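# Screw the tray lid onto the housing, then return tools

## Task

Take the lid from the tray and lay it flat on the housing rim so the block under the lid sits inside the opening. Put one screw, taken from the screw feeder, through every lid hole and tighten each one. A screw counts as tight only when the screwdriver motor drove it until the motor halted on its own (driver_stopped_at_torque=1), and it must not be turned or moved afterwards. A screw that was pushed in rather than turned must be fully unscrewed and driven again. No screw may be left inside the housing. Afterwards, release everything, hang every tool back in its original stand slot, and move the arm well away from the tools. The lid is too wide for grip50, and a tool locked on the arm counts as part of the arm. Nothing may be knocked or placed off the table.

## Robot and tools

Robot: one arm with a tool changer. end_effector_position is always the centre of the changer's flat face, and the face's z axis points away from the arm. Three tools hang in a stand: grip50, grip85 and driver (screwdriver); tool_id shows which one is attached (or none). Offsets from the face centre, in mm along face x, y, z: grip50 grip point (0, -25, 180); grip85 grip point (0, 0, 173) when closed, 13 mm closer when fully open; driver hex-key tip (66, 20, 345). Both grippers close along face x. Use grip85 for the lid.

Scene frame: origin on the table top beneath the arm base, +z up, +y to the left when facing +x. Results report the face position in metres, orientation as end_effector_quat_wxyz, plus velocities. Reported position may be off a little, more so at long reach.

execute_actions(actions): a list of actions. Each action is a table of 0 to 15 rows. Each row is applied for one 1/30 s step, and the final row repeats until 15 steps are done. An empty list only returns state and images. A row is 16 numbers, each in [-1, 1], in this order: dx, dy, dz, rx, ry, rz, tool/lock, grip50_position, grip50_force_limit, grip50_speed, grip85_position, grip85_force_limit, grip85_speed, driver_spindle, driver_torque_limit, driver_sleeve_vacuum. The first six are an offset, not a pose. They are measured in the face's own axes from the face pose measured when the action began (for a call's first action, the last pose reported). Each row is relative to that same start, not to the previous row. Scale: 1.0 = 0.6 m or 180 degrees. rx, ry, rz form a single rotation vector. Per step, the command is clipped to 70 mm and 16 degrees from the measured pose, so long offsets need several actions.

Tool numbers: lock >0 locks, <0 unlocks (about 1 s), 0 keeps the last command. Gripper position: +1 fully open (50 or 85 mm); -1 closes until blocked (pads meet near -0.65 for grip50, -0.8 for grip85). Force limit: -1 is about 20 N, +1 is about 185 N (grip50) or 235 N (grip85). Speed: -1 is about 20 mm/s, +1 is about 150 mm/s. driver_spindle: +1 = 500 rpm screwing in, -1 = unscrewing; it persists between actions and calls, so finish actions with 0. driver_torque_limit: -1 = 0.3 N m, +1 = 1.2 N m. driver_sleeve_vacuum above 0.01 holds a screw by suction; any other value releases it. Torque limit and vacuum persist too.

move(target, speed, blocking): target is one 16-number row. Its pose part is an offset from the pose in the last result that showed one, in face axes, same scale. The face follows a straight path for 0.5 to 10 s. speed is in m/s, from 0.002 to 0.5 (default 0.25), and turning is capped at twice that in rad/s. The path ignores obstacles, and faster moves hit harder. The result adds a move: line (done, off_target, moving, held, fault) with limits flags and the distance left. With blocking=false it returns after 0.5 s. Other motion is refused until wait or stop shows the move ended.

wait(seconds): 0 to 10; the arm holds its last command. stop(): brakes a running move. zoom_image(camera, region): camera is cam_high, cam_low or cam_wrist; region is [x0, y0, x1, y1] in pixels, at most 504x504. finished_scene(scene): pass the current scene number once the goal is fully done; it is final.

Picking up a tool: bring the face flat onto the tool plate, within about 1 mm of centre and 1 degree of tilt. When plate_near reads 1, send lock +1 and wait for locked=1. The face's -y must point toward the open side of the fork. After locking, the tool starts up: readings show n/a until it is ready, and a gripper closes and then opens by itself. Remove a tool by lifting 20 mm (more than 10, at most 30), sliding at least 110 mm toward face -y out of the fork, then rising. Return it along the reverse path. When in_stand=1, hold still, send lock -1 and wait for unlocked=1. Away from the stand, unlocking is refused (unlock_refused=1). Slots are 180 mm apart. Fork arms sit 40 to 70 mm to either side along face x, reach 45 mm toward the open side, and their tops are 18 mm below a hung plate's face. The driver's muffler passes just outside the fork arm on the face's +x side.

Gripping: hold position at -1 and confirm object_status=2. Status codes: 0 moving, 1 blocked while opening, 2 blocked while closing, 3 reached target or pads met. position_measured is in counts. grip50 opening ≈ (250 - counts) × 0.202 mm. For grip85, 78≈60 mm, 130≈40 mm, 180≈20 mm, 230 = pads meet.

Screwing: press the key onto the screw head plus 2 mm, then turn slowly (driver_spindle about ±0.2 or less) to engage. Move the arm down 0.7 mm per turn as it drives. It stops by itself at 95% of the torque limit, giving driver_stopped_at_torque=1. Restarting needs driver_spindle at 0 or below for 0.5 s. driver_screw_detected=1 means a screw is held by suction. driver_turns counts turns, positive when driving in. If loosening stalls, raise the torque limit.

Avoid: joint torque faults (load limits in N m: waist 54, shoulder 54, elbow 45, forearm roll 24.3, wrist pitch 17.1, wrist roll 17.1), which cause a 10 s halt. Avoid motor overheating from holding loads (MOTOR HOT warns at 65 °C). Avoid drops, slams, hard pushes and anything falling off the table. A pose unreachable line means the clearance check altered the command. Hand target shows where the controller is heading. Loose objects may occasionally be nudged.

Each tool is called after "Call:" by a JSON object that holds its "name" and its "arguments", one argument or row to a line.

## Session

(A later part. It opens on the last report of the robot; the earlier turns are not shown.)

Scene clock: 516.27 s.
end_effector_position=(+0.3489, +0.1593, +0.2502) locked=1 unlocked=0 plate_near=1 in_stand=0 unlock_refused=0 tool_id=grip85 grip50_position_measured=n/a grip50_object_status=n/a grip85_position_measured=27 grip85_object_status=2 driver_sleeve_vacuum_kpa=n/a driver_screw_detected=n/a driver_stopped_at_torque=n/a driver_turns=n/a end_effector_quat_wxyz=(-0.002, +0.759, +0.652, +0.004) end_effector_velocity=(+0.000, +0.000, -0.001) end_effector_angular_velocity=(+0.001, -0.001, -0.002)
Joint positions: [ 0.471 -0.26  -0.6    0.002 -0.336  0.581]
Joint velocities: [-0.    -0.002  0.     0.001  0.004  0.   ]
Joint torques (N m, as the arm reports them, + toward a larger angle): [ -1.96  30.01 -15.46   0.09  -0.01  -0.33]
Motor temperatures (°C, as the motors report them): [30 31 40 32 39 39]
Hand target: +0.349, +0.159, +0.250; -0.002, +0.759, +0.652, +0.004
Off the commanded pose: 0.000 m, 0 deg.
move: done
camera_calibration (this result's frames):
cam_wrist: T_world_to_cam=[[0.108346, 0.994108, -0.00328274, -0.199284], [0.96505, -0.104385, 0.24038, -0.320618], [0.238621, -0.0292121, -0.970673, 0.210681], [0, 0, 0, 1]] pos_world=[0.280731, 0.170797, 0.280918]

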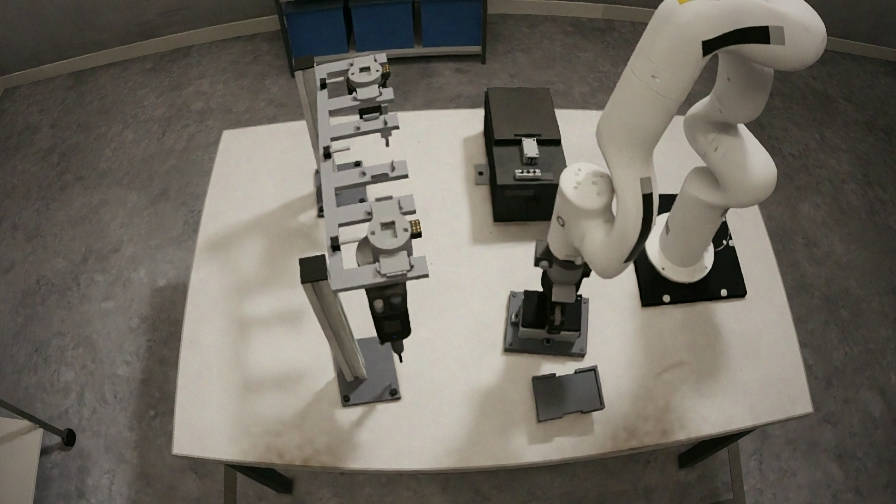

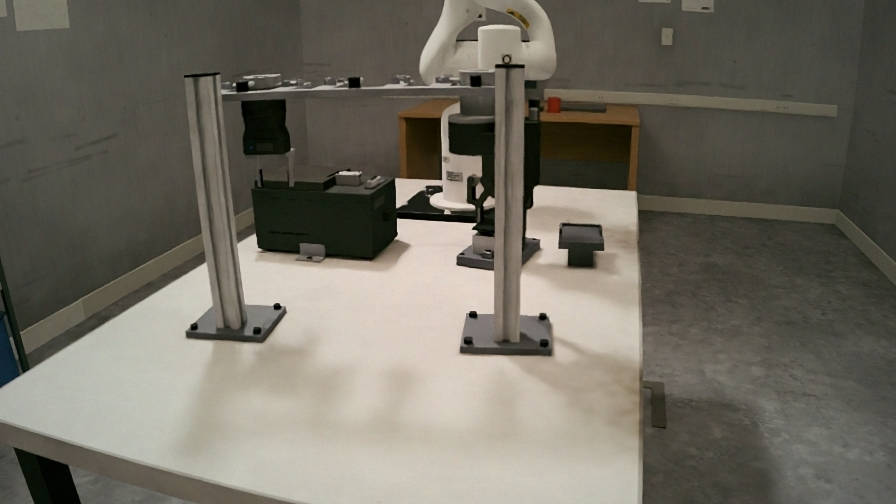

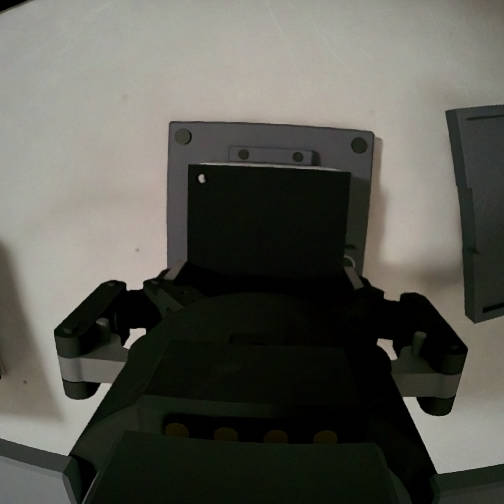

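Call:
{"name": "execute_actions", "arguments": {
  "actions": [
    [[0.0005,0,0.01,0,0,0,0,1,0,0,-1,0,-0.5,0,0,0]],
    [[0,0,0.007,0,0,0,0,1,0,0,-1,0,-0.5,0,0,0]],
    [[0,0,0.004,0,0,0,0,1,0,0,-1,0,-0.5,0,0,0]]
  ]
}}

Call:
{"name": "zoom_image", "arguments": {
  "camera": "cam_low",
  "region": [440,190,560,280]
}}

Scene clock: 536.60 s.
end_effector_position=(+0.3493, +0.1597, +0.2400) locked=1 unlocked=0 plate_near=1 in_stand=0 unlock_refused=0 tool_id=grip85 grip50_position_measured=n/a grip50_object_status=n/a grip85_position_measured=27 grip85_object_status=2 driver_sleeve_vacuum_kpa=n/a driver_screw_detected=n/a driver_stopped_at_torque=n/a driver_turns=n/a end_effector_quat_wxyz=(-0.002, +0.759, +0.651, +0.003) end_effector_velocity=(-0.000, +0.000, +0.000) end_effector_angular_velocity=(-0.000, +0.000, +0.001)
Joint positions: [ 0.471 -0.287 -0.601  0.002 -0.312  0.581]
Joint velocities: [ 0.001  0.     0.    -0.001 -0.     0.001]
Joint torques (N m, as the arm reports them, + toward a larger angle): [  3.47 -12.23  -2.65   0.65   7.38  -0.81]
Motor temperatures (°C, as the motors report them): [30 31 39 32 40 39]
Hand target: +0.349, +0.160, +0.238; -0.002, +0.759, +0.651, +0.004
Off the commanded pose: 0.002 m, 0 deg.
Step readings (end_effector_position; steps 1 to 15: 1st action; 16 to 30: 2nd action; 31 to 45: 3rd action):
0: (+0.3489, +0.1593, +0.2501)
1: (+0.3489, +0.1593, +0.2501)
2: (+0.3490, +0.1594, +0.2495)
4: (+0.3490, +0.1596, +0.2467)
8: (+0.3488, +0.1596, +0.2444)
15: (+0.3490, +0.1597, +0.2443)
16: (+0.3490, +0.1597, +0.2443)
17: (+0.3491, +0.1597, +0.2438)
19: (+0.3494, +0.1599, +0.2429)
23: (+0.3493, +0.1597, +0.2412)
30: (+0.3492, +0.1597, +0.2407)
31: (+0.3492, +0.1597, +0.2407)
32: (+0.3492, +0.1597, +0.2404)
34: (+0.3494, +0.1598, +0.2400)
38: (+0.3494, +0.1598, +0.2400)
45: end_effector_position above
camera_calibration (this result's frames):
cam_wrist: T_world_to_cam=[[0.108726, 0.994062, -0.00451377, -0.199602], [0.965502, -0.104519, 0.238499, -0.318169], [0.236611, -0.030289, -0.971132, 0.201631], [0, 0, 0, 1]] pos_world=[0.281187, 0.171269, 0.270792]

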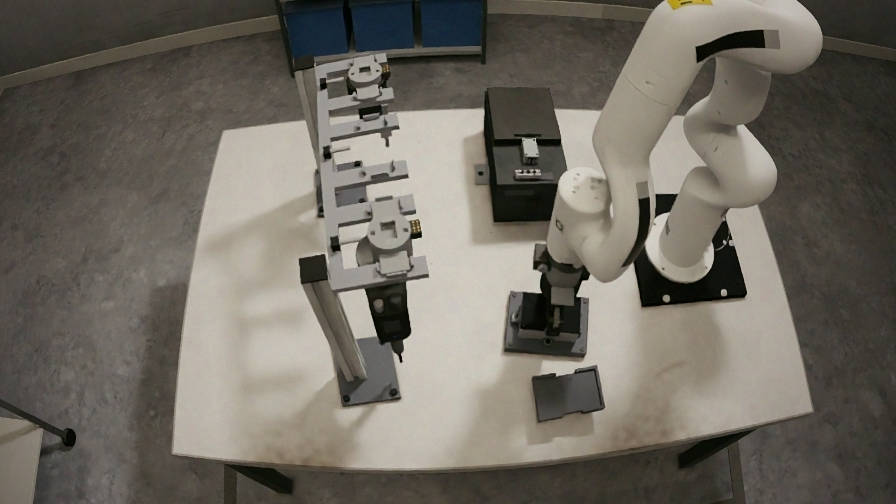

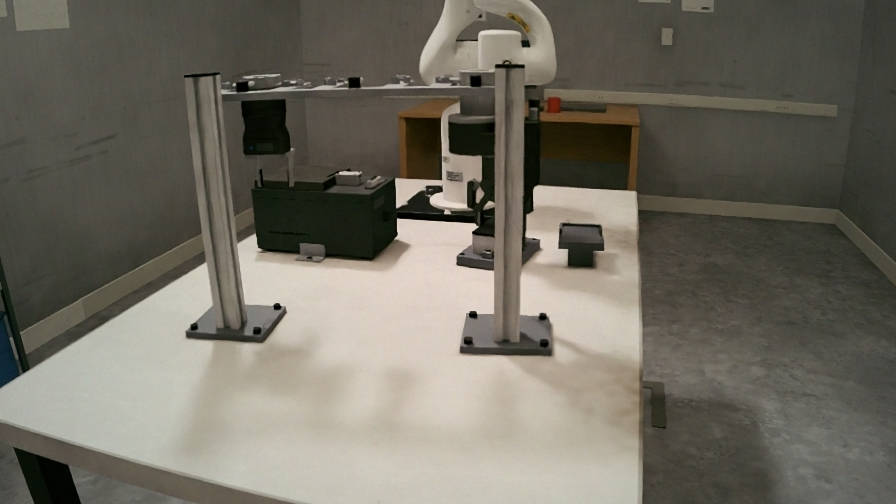

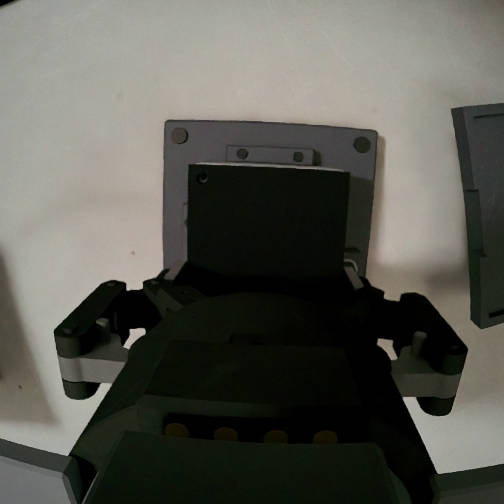

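Region (440, 190, 560, 280) of cam_low's 896x504 image, scaled by 4.200, with more detail than that image has; it fills the top 378 rows of this view, and the rest is white.

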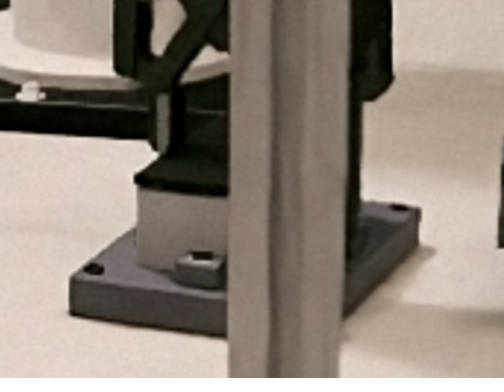

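Call:
{"name": "execute_actions", "arguments": {
  "actions": [
    [[0,0,-0.0015,0,0,0,0,1,0,0,-1,0,-0.5,0,0,0]]
  ]
}}

Call:
{"name": "zoom_image", "arguments": {
  "camera": "cam_wrist",
  "region": [130,80,410,300]
}}

Call:
{"name": "zoom_image", "arguments": {
  "camera": "cam_high",
  "region": [490,270,610,370]
}}

Scene clock: 546.37 s.
end_effector_position=(+0.3492, +0.1597, +0.2405) locked=1 unlocked=0 plate_near=1 in_stand=0 unlock_refused=0 tool_id=grip85 grip50_position_measured=n/a grip50_object_status=n/a grip85_position_measured=27 grip85_object_status=2 driver_sleeve_vacuum_kpa=n/a driver_screw_detected=n/a driver_stopped_at_torque=n/a driver_turns=n/a end_effector_quat_wxyz=(-0.002, +0.759, +0.651, +0.003) end_effector_velocity=(+0.000, +0.000, +0.000) end_effector_angular_velocity=(+0.000, -0.000, +0.001)
Joint positions: [ 0.471 -0.285 -0.6    0.002 -0.313  0.581]
Joint velocities: [ 0.     0.    -0.001 -0.    -0.001  0.   ]
Joint torques (N m, as the arm reports them, + toward a larger angle): [ 3.14 15.11 -9.37  0.55  1.23 -0.64]
Motor temperatures (°C, as the motors report them): [30 31 39 32 40 39]
Hand target: +0.349, +0.160, +0.241; -0.002, +0.759, +0.651, +0.003
Off the commanded pose: 0.000 m, 0 deg.
Step readings (end_effector_position):
0: (+0.3493, +0.1597, +0.2400)
1: (+0.3493, +0.1597, +0.2400)
2: (+0.3493, +0.1597, +0.2402)
4: (+0.3491, +0.1597, +0.2404)
8: (+0.3491, +0.1597, +0.2404)
15: end_effector_position above
camera_calibration (this result's frames):
cam_wrist: T_world_to_cam=[[0.108641, 0.994072, -0.00421394, -0.199587], [0.965382, -0.104492, 0.238996, -0.318295], [0.237139, -0.0300328, -0.971012, 0.201906], [0, 0, 0, 1]] pos_world=[0.28108, 0.171208, 0.271283]

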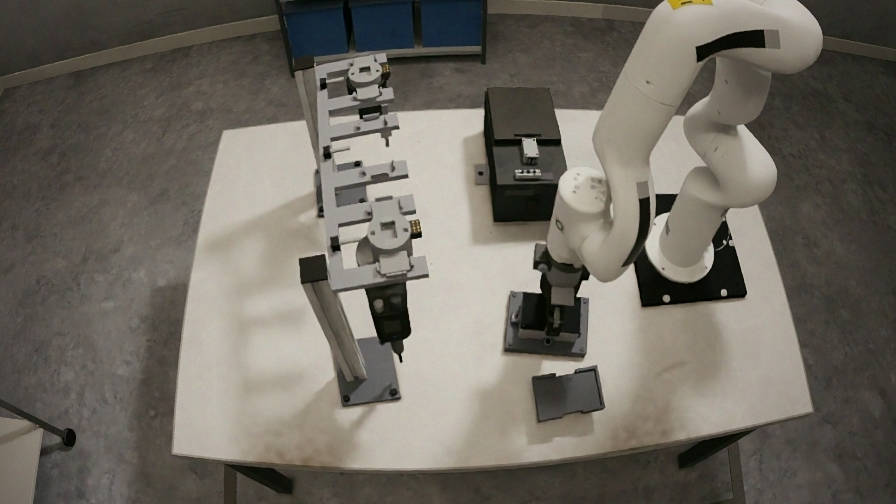

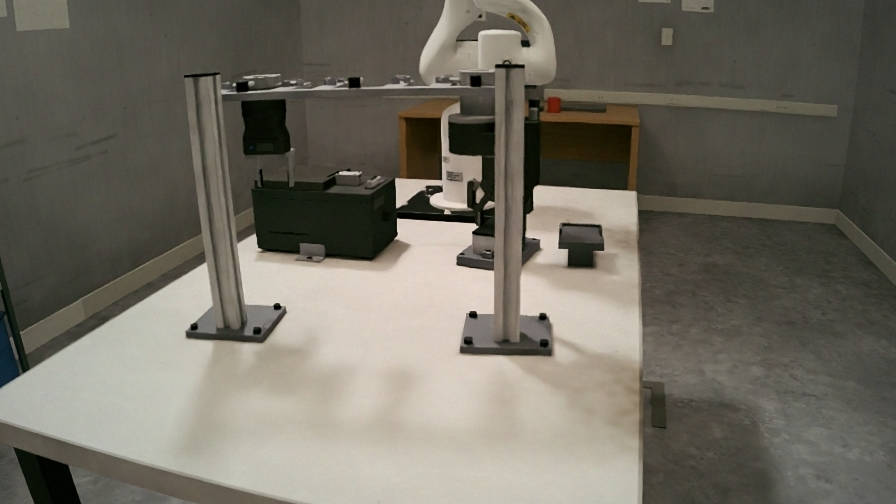

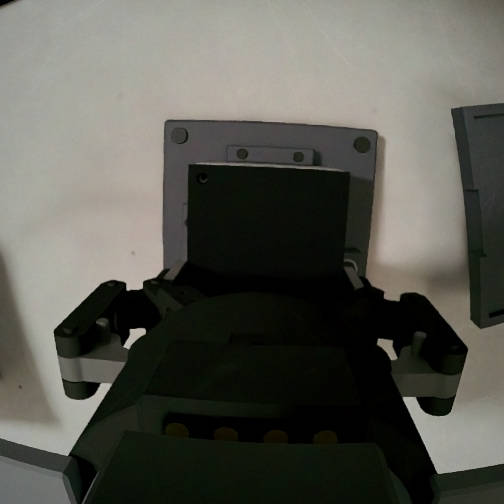

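Region (130, 80, 410, 300) of cam_wrist's 504x504 image, scaled by 1.800, with more detail than that image has; it fills the top 396 rows of this view, and the rest is white.

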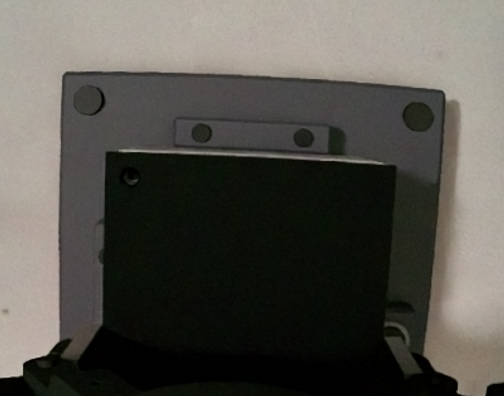

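Region (490, 270, 610, 370) of cam_high's 896x504 image, scaled by 4.200, with more detail than that image has.

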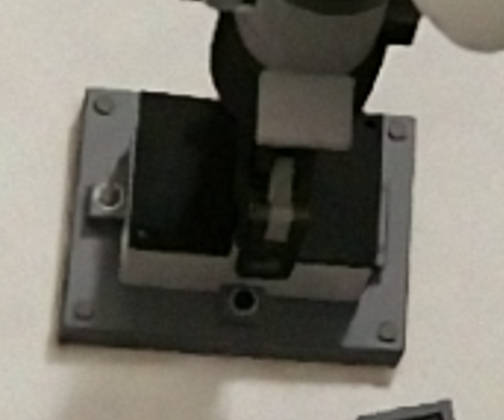

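Call:
{"name": "execute_actions", "arguments": {
  "actions": [
    [[0,0,-0.0012,0,0,0,0,1,0,0,-1,0,-0.5,0,0,0]],
    [[0,0,0,0,0,0,0,1,0,0,1,0,-0.5,0,0,0]],
    [[0,0,0,0,0,0,0,1,0,0,1,0,-0.5,0,0,0]],
    [[0,0,-0.03,0,0,0,0,1,0,0,1,0,-0.5,0,0,0]],
    [[0,0,-0.1,0,0,0,0,1,0,0,1,0,-0.5,0,0,0]]
  ]
}}

Scene clock: 565.90 s.
end_effector_position=(+0.3487, +0.1591, +0.3184) locked=1 unlocked=0 plate_near=1 in_stand=0 unlock_refused=0 tool_id=grip85 grip50_position_measured=n/a grip50_object_status=n/a grip85_position_measured=3 grip85_object_status=3 driver_sleeve_vacuum_kpa=n/a driver_screw_detected=n/a driver_stopped_at_torque=n/a driver_turns=n/a end_effector_quat_wxyz=(-0.002, +0.759, +0.652, +0.003) end_effector_velocity=(+0.000, -0.000, +0.002) end_effector_angular_velocity=(-0.000, +0.002, -0.001)
Joint positions: [ 0.472 -0.106 -0.629  0.002 -0.522  0.581]
Joint velocities: [-0.001  0.004 -0.003  0.001 -0.009 -0.   ]
Joint torques (N m, as the arm reports them, + toward a larger angle): [ -0.81  27.15 -17.67  -0.09   0.1   -0.18]
Motor temperatures (°C, as the motors report them): [30 31 39 32 40 39]
Hand target: +0.349, +0.159, +0.319; -0.002, +0.759, +0.652, +0.003
Off the commanded pose: 0.001 m, 0 deg.
Step readings (end_effector_position; steps 1 to 15: 1st action; 16 to 30: 2nd action; 31 to 45: 3rd action; 46 to 60: 4th action; 61 to 75: 5th action):
0: (+0.3493, +0.1597, +0.2409)
1: (+0.3493, +0.1597, +0.2409)
2: (+0.3493, +0.1597, +0.2409)
4: (+0.3492, +0.1597, +0.2410)
8: (+0.3492, +0.1597, +0.2410)
15: (+0.3492, +0.1597, +0.2410)
16: (+0.3492, +0.1597, +0.2410)
17: (+0.3491, +0.1596, +0.2408)
19: (+0.3486, +0.1596, +0.2412)
23: (+0.3486, +0.1596, +0.2412)
30: (+0.3490, +0.1597, +0.2411)
31: (+0.3491, +0.1597, +0.2411)
32: (+0.3491, +0.1597, +0.2411)
34: (+0.3491, +0.1597, +0.2411)
38: (+0.3490, +0.1597, +0.2411)
45: (+0.3490, +0.1597, +0.2411)
46: (+0.3490, +0.1597, +0.2411)
47: (+0.3489, +0.1596, +0.2421)
49: (+0.3486, +0.1594, +0.2501)
53: (+0.3495, +0.1598, +0.2584)
60: (+0.3489, +0.1595, +0.2590)
61: (+0.3490, +0.1595, +0.2590)
62: (+0.3489, +0.1595, +0.2600)
64: (+0.3481, +0.1591, +0.2753)
68: (+0.3511, +0.1603, +0.3132)
75: end_effector_position above
camera_calibration (this result's frames):
cam_wrist: T_world_to_cam=[[0.10836, 0.994101, -0.00466181, -0.198357], [0.965752, -0.104156, 0.237645, -0.3362], [0.235758, -0.0302534, -0.971341, 0.278294], [0, 0, 0, 1]] pos_world=[0.280569, 0.170589, 0.34929]

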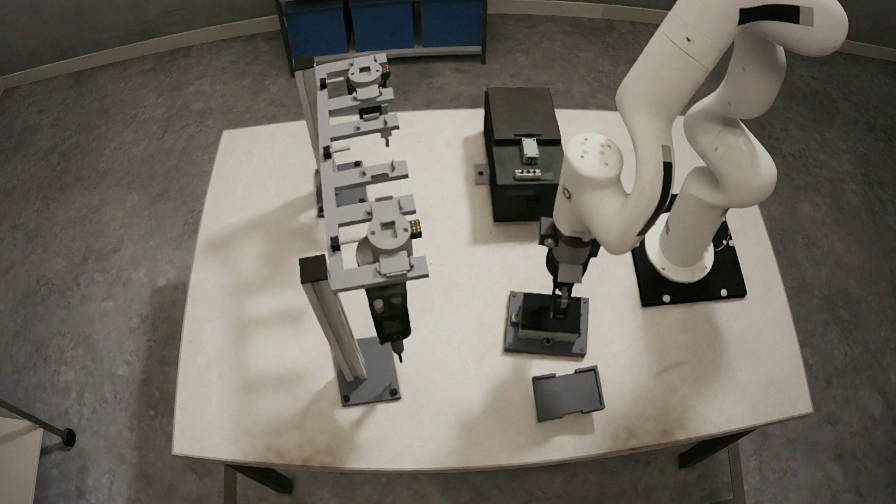

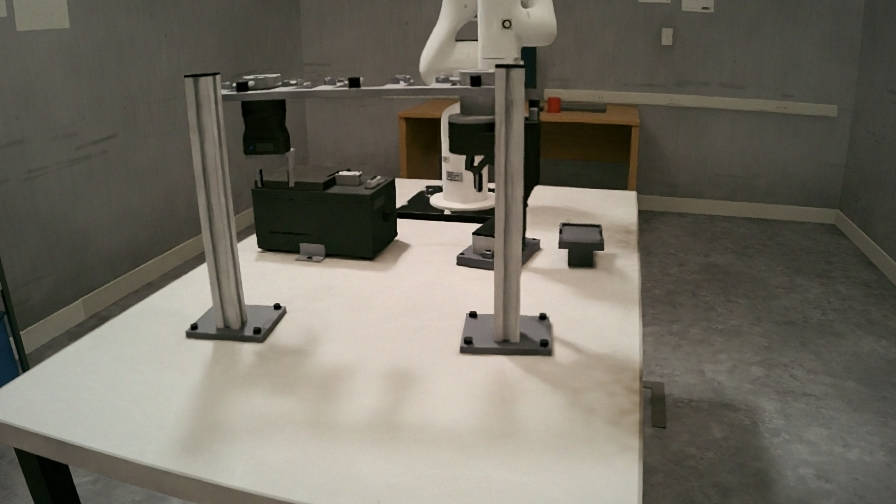

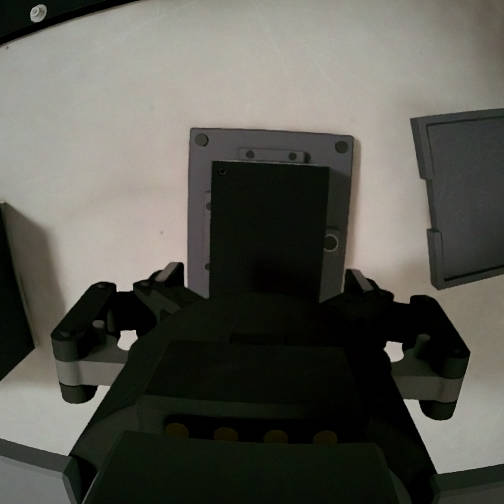

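Call:
{"name": "move", "arguments": {
  "target": [-0.2465,0.3426,-0.1893,0,0,-0.0989,0,1,0,0,1,0,0,0,0,0],
  "speed": 0.3
}}

Scene clock: 579.43 s.
end_effector_position=(+0.5291, -0.0188, +0.4309) locked=1 unlocked=0 plate_near=1 in_stand=0 unlock_refused=0 tool_id=grip85 grip50_position_measured=n/a grip50_object_status=n/a grip85_position_measured=3 grip85_object_status=3 driver_sleeve_vacuum_kpa=n/a driver_screw_detected=n/a driver_stopped_at_torque=n/a driver_turns=n/a end_effector_quat_wxyz=(-0.002, +0.648, +0.761, +0.003) end_effector_velocity=(+0.002, -0.001, +0.002) end_effector_angular_velocity=(+0.001, -0.002, +0.002)
Joint positions: [ 0.009 -0.286 -1.139  0.001 -0.853 -0.192]
Joint velocities: [-0.002 -0.002 -0.007  0.002 -0.003 -0.005]
Joint torques (N m, as the arm reports them, + toward a larger angle): [ -0.66  42.92 -21.16   0.4    0.06  -0.27]
Motor temperatures (°C, as the motors report them): [30 31 39 32 40 39]
Hand target: +0.529, -0.019, +0.431; -0.002, +0.649, +0.761, +0.003
Off the commanded pose: 0.000 m, 0 deg.
move: done
camera_calibration (this result's frames):
cam_wrist: T_world_to_cam=[[-0.201214, 0.979533, -0.0052441, 0.123184], [0.950742, 0.196583, 0.239678, -0.542956], [0.235803, 0.0432407, -0.970838, 0.34073], [0, 0, 0, 1]] pos_world=[0.460652, -0.0286606, 0.461574]

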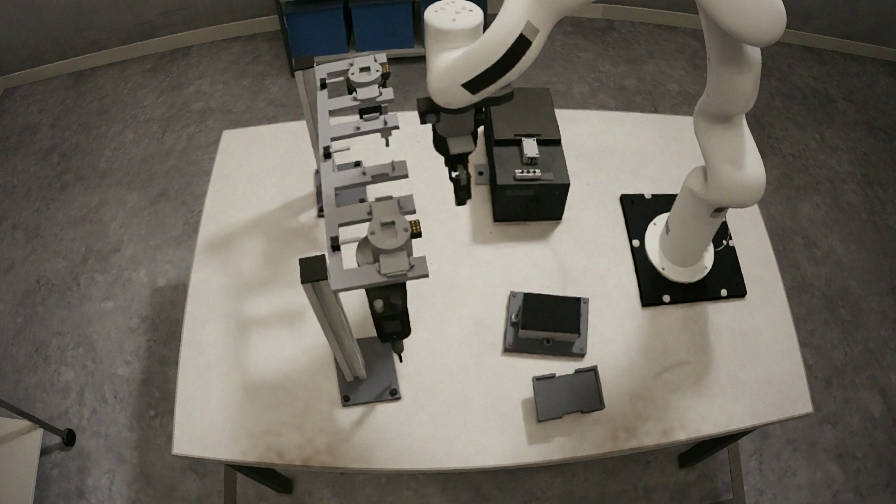

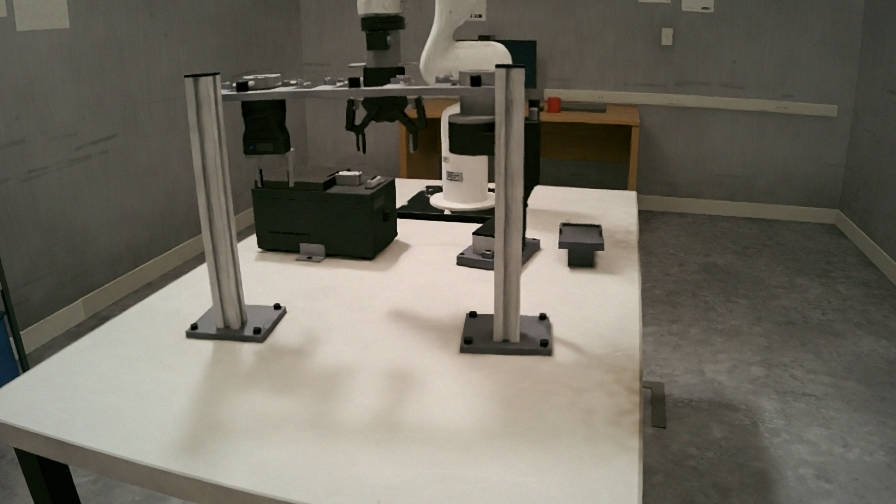

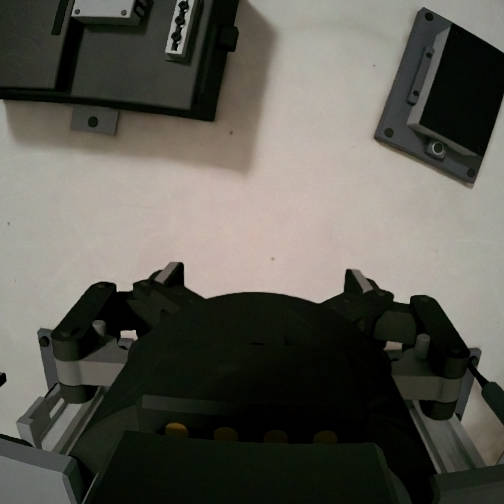

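Call:
{"name": "move", "arguments": {
  "target": [0.001,0.2208,-0.002,0,0,0.0003,0,1,0,0,1,0,0,0,0,0],
  "speed": 0.1
}}

Call:
{"name": "move", "arguments": {
  "target": [0,0,0.033,0,0,0,0,1,0,0,1,0,0,0,0,0],
  "speed": 0.03
}}

Scene clock: 587.90 s.
end_effector_position=(+0.6596, +0.0027, +0.4322) locked=1 unlocked=0 plate_near=1 in_stand=0 unlock_refused=0 tool_id=grip85 grip50_position_measured=n/a grip50_object_status=n/a grip85_position_measured=3 grip85_object_status=3 driver_sleeve_vacuum_kpa=n/a driver_screw_detected=n/a driver_stopped_at_torque=n/a driver_turns=n/a end_effector_quat_wxyz=(-0.002, +0.649, +0.761, +0.003) end_effector_velocity=(+0.001, +0.001, +0.000) end_effector_angular_velocity=(+0.000, -0.002, +0.001)
Joint positions: [ 0.047 -0.607 -1.588  0.001 -0.981 -0.152]
Joint velocities: [ 0.001 -0.002 -0.004  0.     0.    -0.   ]
Joint torques (N m, as the arm reports them, + toward a larger angle): [ -1.96  60.92 -22.06   0.17  -0.1   -0.23]
Motor temperatures (°C, as the motors report them): [30 31 39 32 40 39]
Hand target: +0.660, +0.003, +0.432; -0.002, +0.649, +0.761, +0.003
Off the commanded pose: 0.000 m, 0 deg.
move: done
camera_calibration (this result's frames):
cam_wrist: T_world_to_cam=[[-0.200439, 0.979693, -0.00503342, 0.127847], [0.950939, 0.195787, 0.239548, -0.671711], [0.235669, 0.0432284, -0.970871, 0.310451], [0, 0, 0, 1]] pos_world=[0.591218, -0.00715859, 0.462959]

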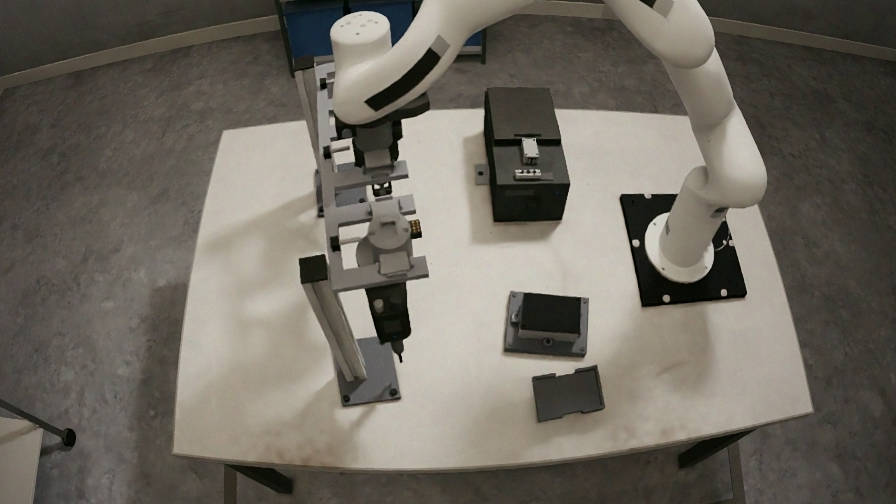

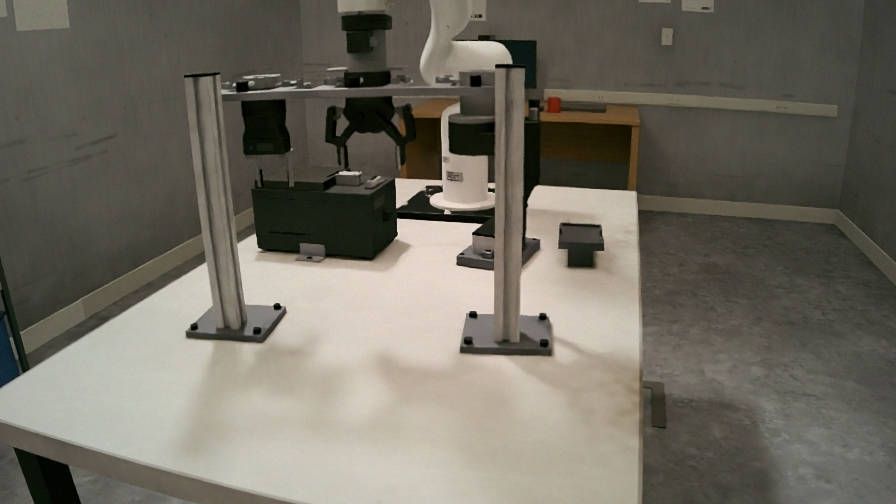

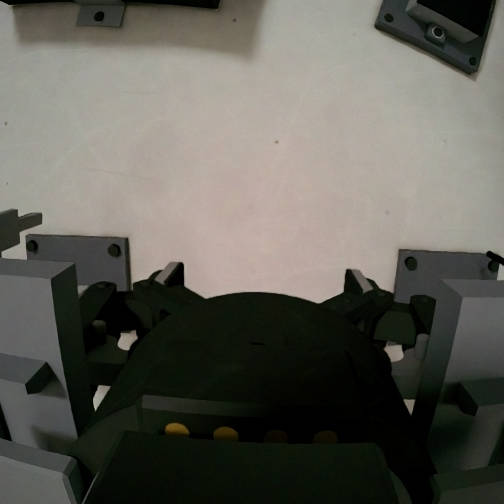

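Scene clock: 588.87 s.
end_effector_position=(+0.6596, +0.0026, +0.4125) locked=1 unlocked=0 plate_near=1 in_stand=1 unlock_refused=0 tool_id=grip85 grip50_position_measured=n/a grip50_object_status=n/a grip85_position_measured=3 grip85_object_status=3 driver_sleeve_vacuum_kpa=n/a driver_screw_detected=n/a driver_stopped_at_torque=n/a driver_turns=n/a end_effector_quat_wxyz=(-0.002, +0.649, +0.761, +0.003) end_effector_velocity=(+0.001, -0.000, +0.001) end_effector_angular_velocity=(+0.000, -0.003, -0.001)
Joint positions: [ 0.047 -0.621 -1.565  0.001 -0.943 -0.152]
Joint velocities: [-0.     0.    -0.001  0.     0.002 -0.   ]
Joint torques (N m, as the arm reports them, + toward a larger angle): [  3.17  59.59 -21.67   1.1   -0.17  -0.29]
Motor temperatures (°C, as the motors report them): [30 31 39 32 40 39]
Hand target: +0.660, +0.003, +0.412; -0.002, +0.649, +0.761, +0.003
Off the commanded pose: 0.000 m, 0 deg.
move: done
camera_calibration (this result's frames):
cam_wrist: T_world_to_cam=[[-0.200216, 0.979738, -0.00517899, 0.127727], [0.950973, 0.195604, 0.23956, -0.667012], [0.235719, 0.0430388, -0.970868, 0.291294], [0, 0, 0, 1]] pos_world=[0.59122, -0.0072052, 0.443259]

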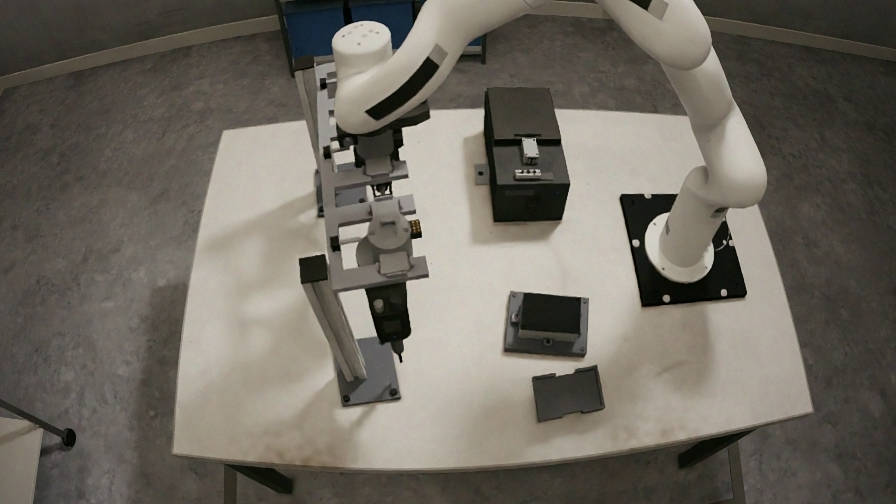

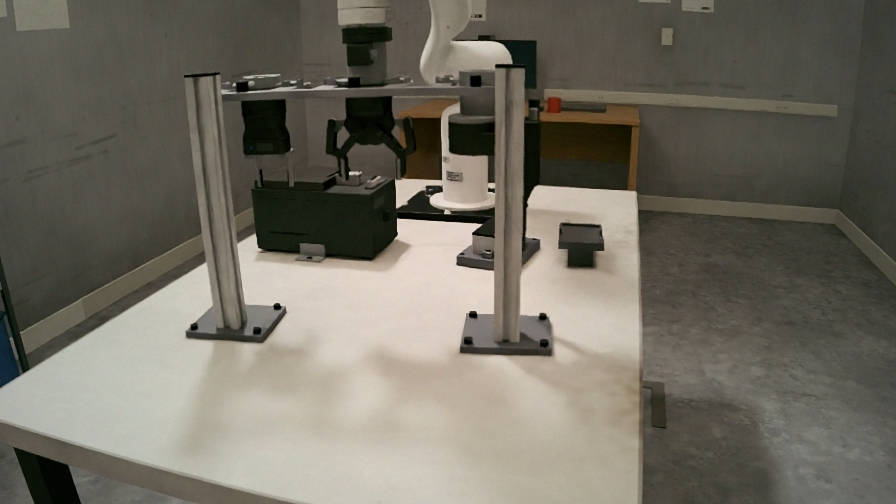

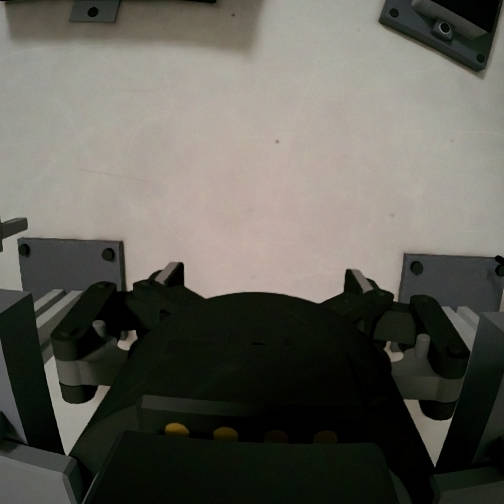

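Call:
{"name": "execute_actions", "arguments": {
  "actions": [
    [[0.0003,0,0.0012,0,0,0,0,1,0,0,1,0,0,0,0,0]],
    [[0,0,0,0,0,0,-1,1,0,0,1,0,0,0,0,0]],
    [[0,0,0,0,0,0,-1,1,0,0,1,0,0,0,0,0]],
    [[0,0,0,0,0,0,-1,1,0,0,1,0,0,0,0,0]]
  ]
}}

Scene clock: 597.73 s.
end_effector_position=(+0.6597, +0.0029, +0.4119) locked=0 unlocked=1 plate_near=1 in_stand=1 unlock_refused=0 tool_id=none grip50_position_measured=n/a grip50_object_status=n/a grip85_position_measured=n/a grip85_object_status=n/a driver_sleeve_vacuum_kpa=n/a driver_screw_detected=n/a driver_stopped_at_torque=n/a driver_turns=n/a end_effector_quat_wxyz=(-0.002, +0.649, +0.761, +0.003) end_effector_velocity=(+0.000, -0.000, +0.000) end_effector_angular_velocity=(-0.000, -0.001, -0.000)
Joint positions: [ 0.048 -0.622 -1.564  0.001 -0.942 -0.152]
Joint velocities: [-0.     0.    -0.    -0.     0.001 -0.   ]
Joint torques (N m, as the arm reports them, + toward a larger angle): [  9.17  48.02 -16.84   2.35  -0.45  -0.61]
Motor temperatures (°C, as the motors report them): [30 31 39 32 40 39]
Hand target: +0.660, +0.003, +0.412; -0.002, +0.649, +0.761, +0.003
Off the commanded pose: 0.000 m, 0 deg.
Step readings (end_effector_position; steps 1 to 15: 1st action; 16 to 30: 2nd action; 31 to 45: 3rd action; 46 to 60: 4th action):
0: (+0.6596, +0.0028, +0.4124)
1: (+0.6596, +0.0028, +0.4124)
2: (+0.6596, +0.0028, +0.4124)
4: (+0.6596, +0.0028, +0.4123)
8: (+0.6596, +0.0028, +0.4122)
15: (+0.6597, +0.0028, +0.4122)
16: (+0.6596, +0.0028, +0.4119)
17: (+0.6596, +0.0028, +0.4119)
19: (+0.6596, +0.0028, +0.4119)
23: (+0.6596, +0.0029, +0.4118)
30: (+0.6596, +0.0029, +0.4119)
31: (+0.6596, +0.0029, +0.4119)
32: (+0.6596, +0.0029, +0.4119)
34: (+0.6596, +0.0029, +0.4119)
38: (+0.6596, +0.0029, +0.4119)
45: (+0.6597, +0.0029, +0.4119)
46: (+0.6597, +0.0029, +0.4119)
47: (+0.6597, +0.0029, +0.4119)
49: (+0.6597, +0.0029, +0.4119)
53: (+0.6597, +0.0029, +0.4119)
60: end_effector_position above
camera_calibration (this result's frames):
cam_wrist: T_world_to_cam=[[-0.200224, 0.979737, -0.0051396, 0.127444], [0.950905, 0.19559, 0.239841, -0.667007], [0.235987, 0.0431348, -0.970798, 0.290454], [0, 0, 0, 1]] pos_world=[0.591235, -0.00693, 0.442603]

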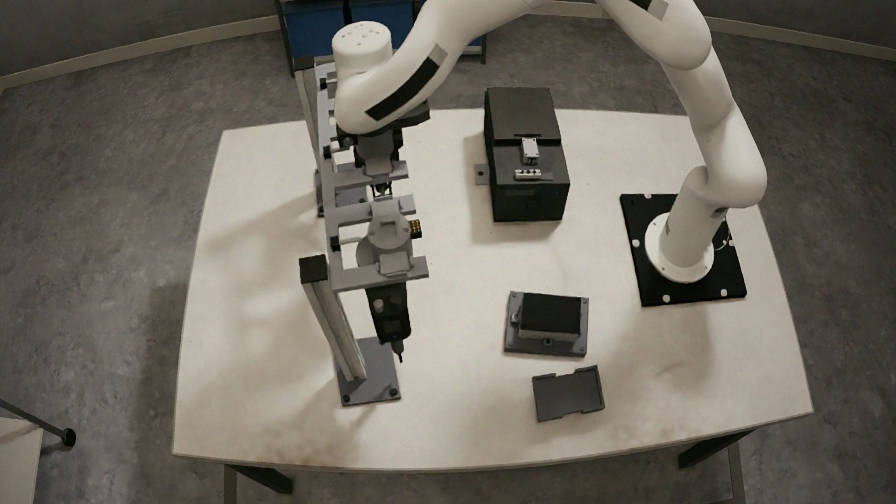

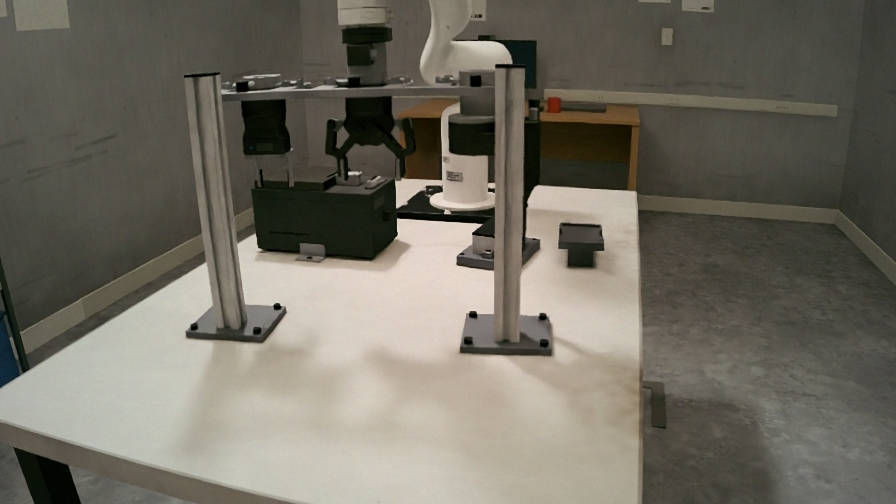

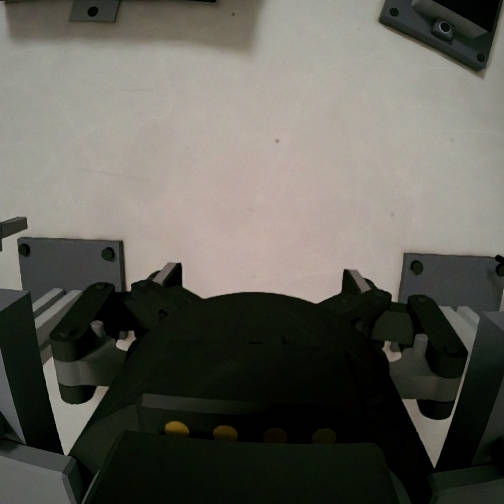

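Call:
{"name": "move", "arguments": {
  "target": [-0.0005,0,-0.1,0,0,0,0,0,0,0,0,0,0,0,0,0],
  "speed": 0.08
}}

Call:
{"name": "move", "arguments": {
  "target": [0.3005,0,0,0,0,0,0,0,0,0,0,0,0,0,0,0],
  "speed": 0.2
}}

Call:
{"name": "zoom_image", "arguments": {
  "camera": "cam_wrist",
  "region": [130,230,400,430]
}}

Scene clock: 608.60 s.
end_effector_position=(+0.6597, +0.0023, +0.4716) locked=0 unlocked=1 plate_near=0 in_stand=0 unlock_refused=0 tool_id=none grip50_position_measured=n/a grip50_object_status=n/a grip85_position_measured=n/a grip85_object_status=n/a driver_sleeve_vacuum_kpa=n/a driver_screw_detected=n/a driver_stopped_at_torque=n/a driver_turns=n/a end_effector_quat_wxyz=(-0.002, +0.649, +0.761, +0.003) end_effector_velocity=(-0.000, -0.000, +0.000) end_effector_angular_velocity=(+0.000, +0.004, -0.000)
Joint positions: [ 0.047 -0.584 -1.643  0.001 -1.059 -0.152]
Joint velocities: [-0.    -0.001 -0.001  0.    -0.005 -0.   ]
Joint torques (N m, as the arm reports them, + toward a larger angle): [ -0.37  49.27 -18.04   0.37   0.06  -0.16]
Motor temperatures (°C, as the motors report them): [30 31 39 32 40 39]
Hand target: +0.660, +0.002, +0.472; -0.002, +0.649, +0.761, +0.003
Off the commanded pose: 0.000 m, 0 deg.
move: done
camera_calibration (this result's frames):
cam_wrist: T_world_to_cam=[[-0.2004, 0.979701, -0.00498587, 0.128406], [0.950937, 0.195736, 0.239597, -0.681119], [0.23571, 0.0432741, -0.97086, 0.348676], [0, 0, 0, 1]] pos_world=[0.591247, -0.00756852, 0.50235]

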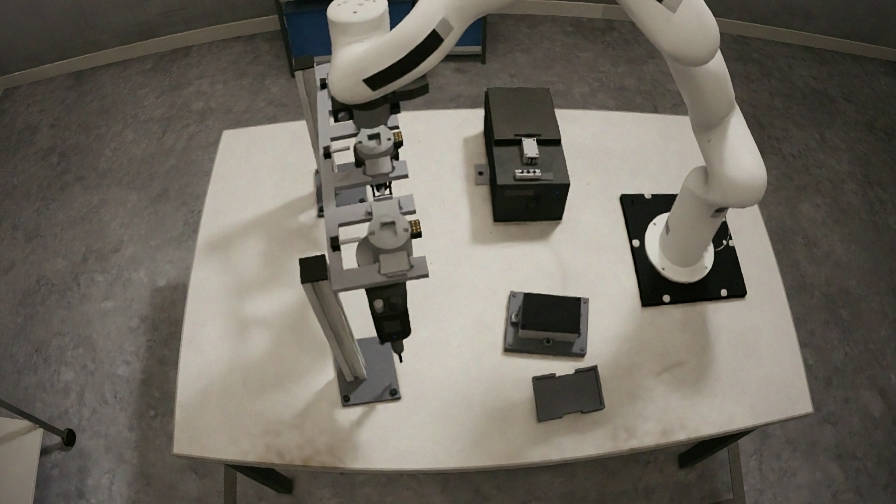

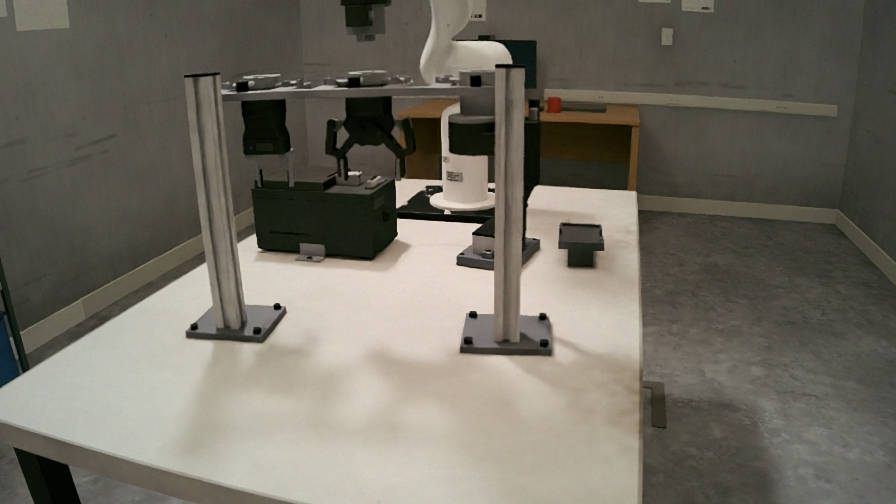

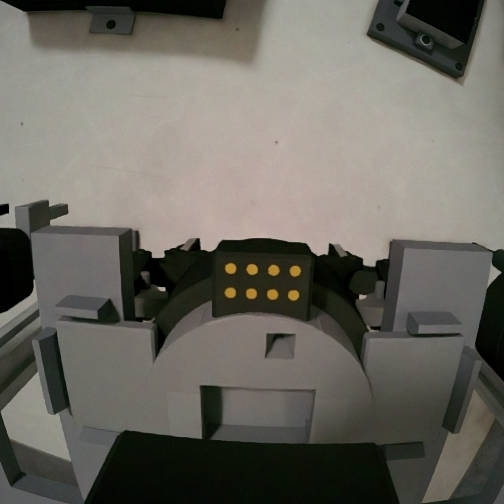

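Scene clock: 609.97 s.
end_effector_position=(+0.6314, +0.1801, +0.4727) locked=0 unlocked=1 plate_near=0 in_stand=0 unlock_refused=0 tool_id=none grip50_position_measured=n/a grip50_object_status=n/a grip85_position_measured=n/a grip85_object_status=n/a driver_sleeve_vacuum_kpa=n/a driver_screw_detected=n/a driver_stopped_at_torque=n/a driver_turns=n/a end_effector_quat_wxyz=(-0.002, +0.649, +0.761, +0.003) end_effector_velocity=(+0.000, +0.001, -0.000) end_effector_angular_velocity=(+0.001, -0.000, -0.001)
Joint positions: [ 0.321 -0.578 -1.634  0.002 -1.056  0.122]
Joint velocities: [ 0.002 -0.001 -0.001  0.001  0.     0.002]
Joint torques (N m, as the arm reports them, + toward a larger angle): [ -2.23  48.99 -17.92   0.08  -0.01  -0.22]
Motor temperatures (°C, as the motors report them): [30 31 39 32 40 39]
Hand target: +0.631, +0.180, +0.473; -0.002, +0.649, +0.761, +0.003
Off the commanded pose: 0.000 m, 0 deg.
move: done
camera_calibration (this result's frames):
cam_wrist: T_world_to_cam=[[-0.20011, 0.979763, -0.00460087, -0.0517963], [0.951104, 0.19538, 0.239224, -0.689202], [0.235281, 0.0434951, -0.970954, 0.348932], [0, 0, 0, 1]] pos_world=[0.563041, 0.170227, 0.503432]

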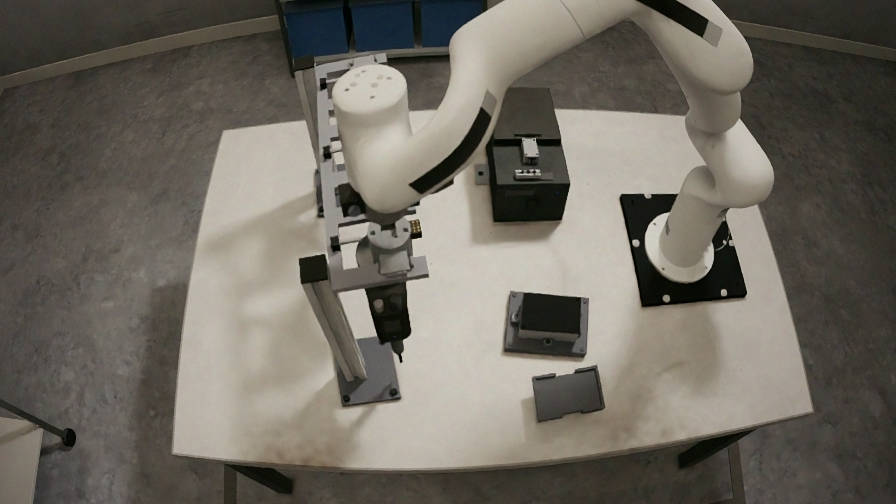

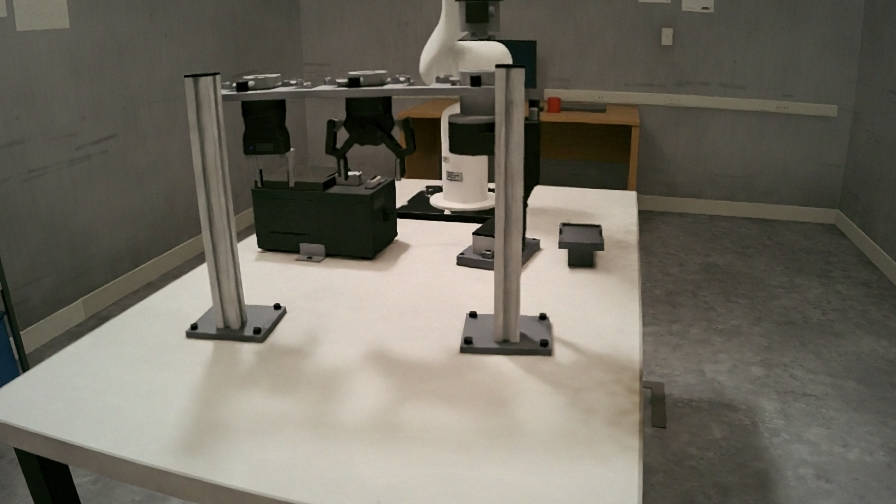

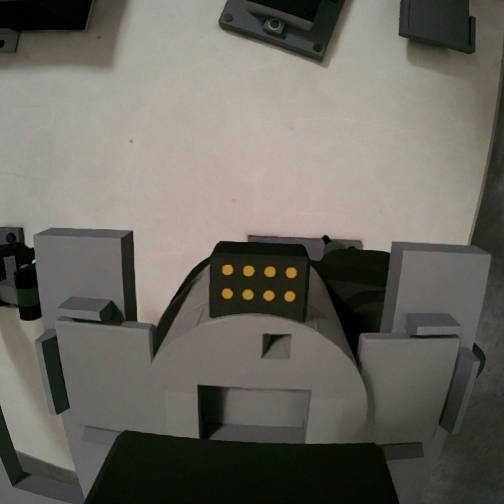

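Region (130, 230, 400, 430) of cam_wrist's 504x504 image, scaled by 1.867, with more detail than that image has; it fills the top 373 rows of this view, and the rest is white.

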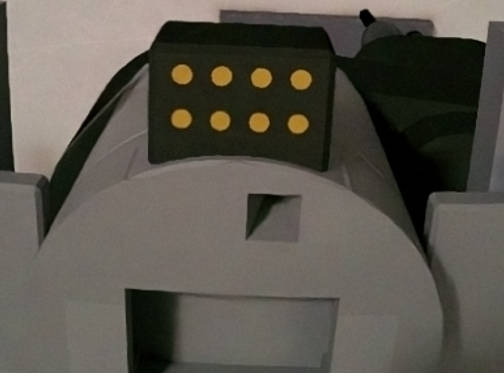

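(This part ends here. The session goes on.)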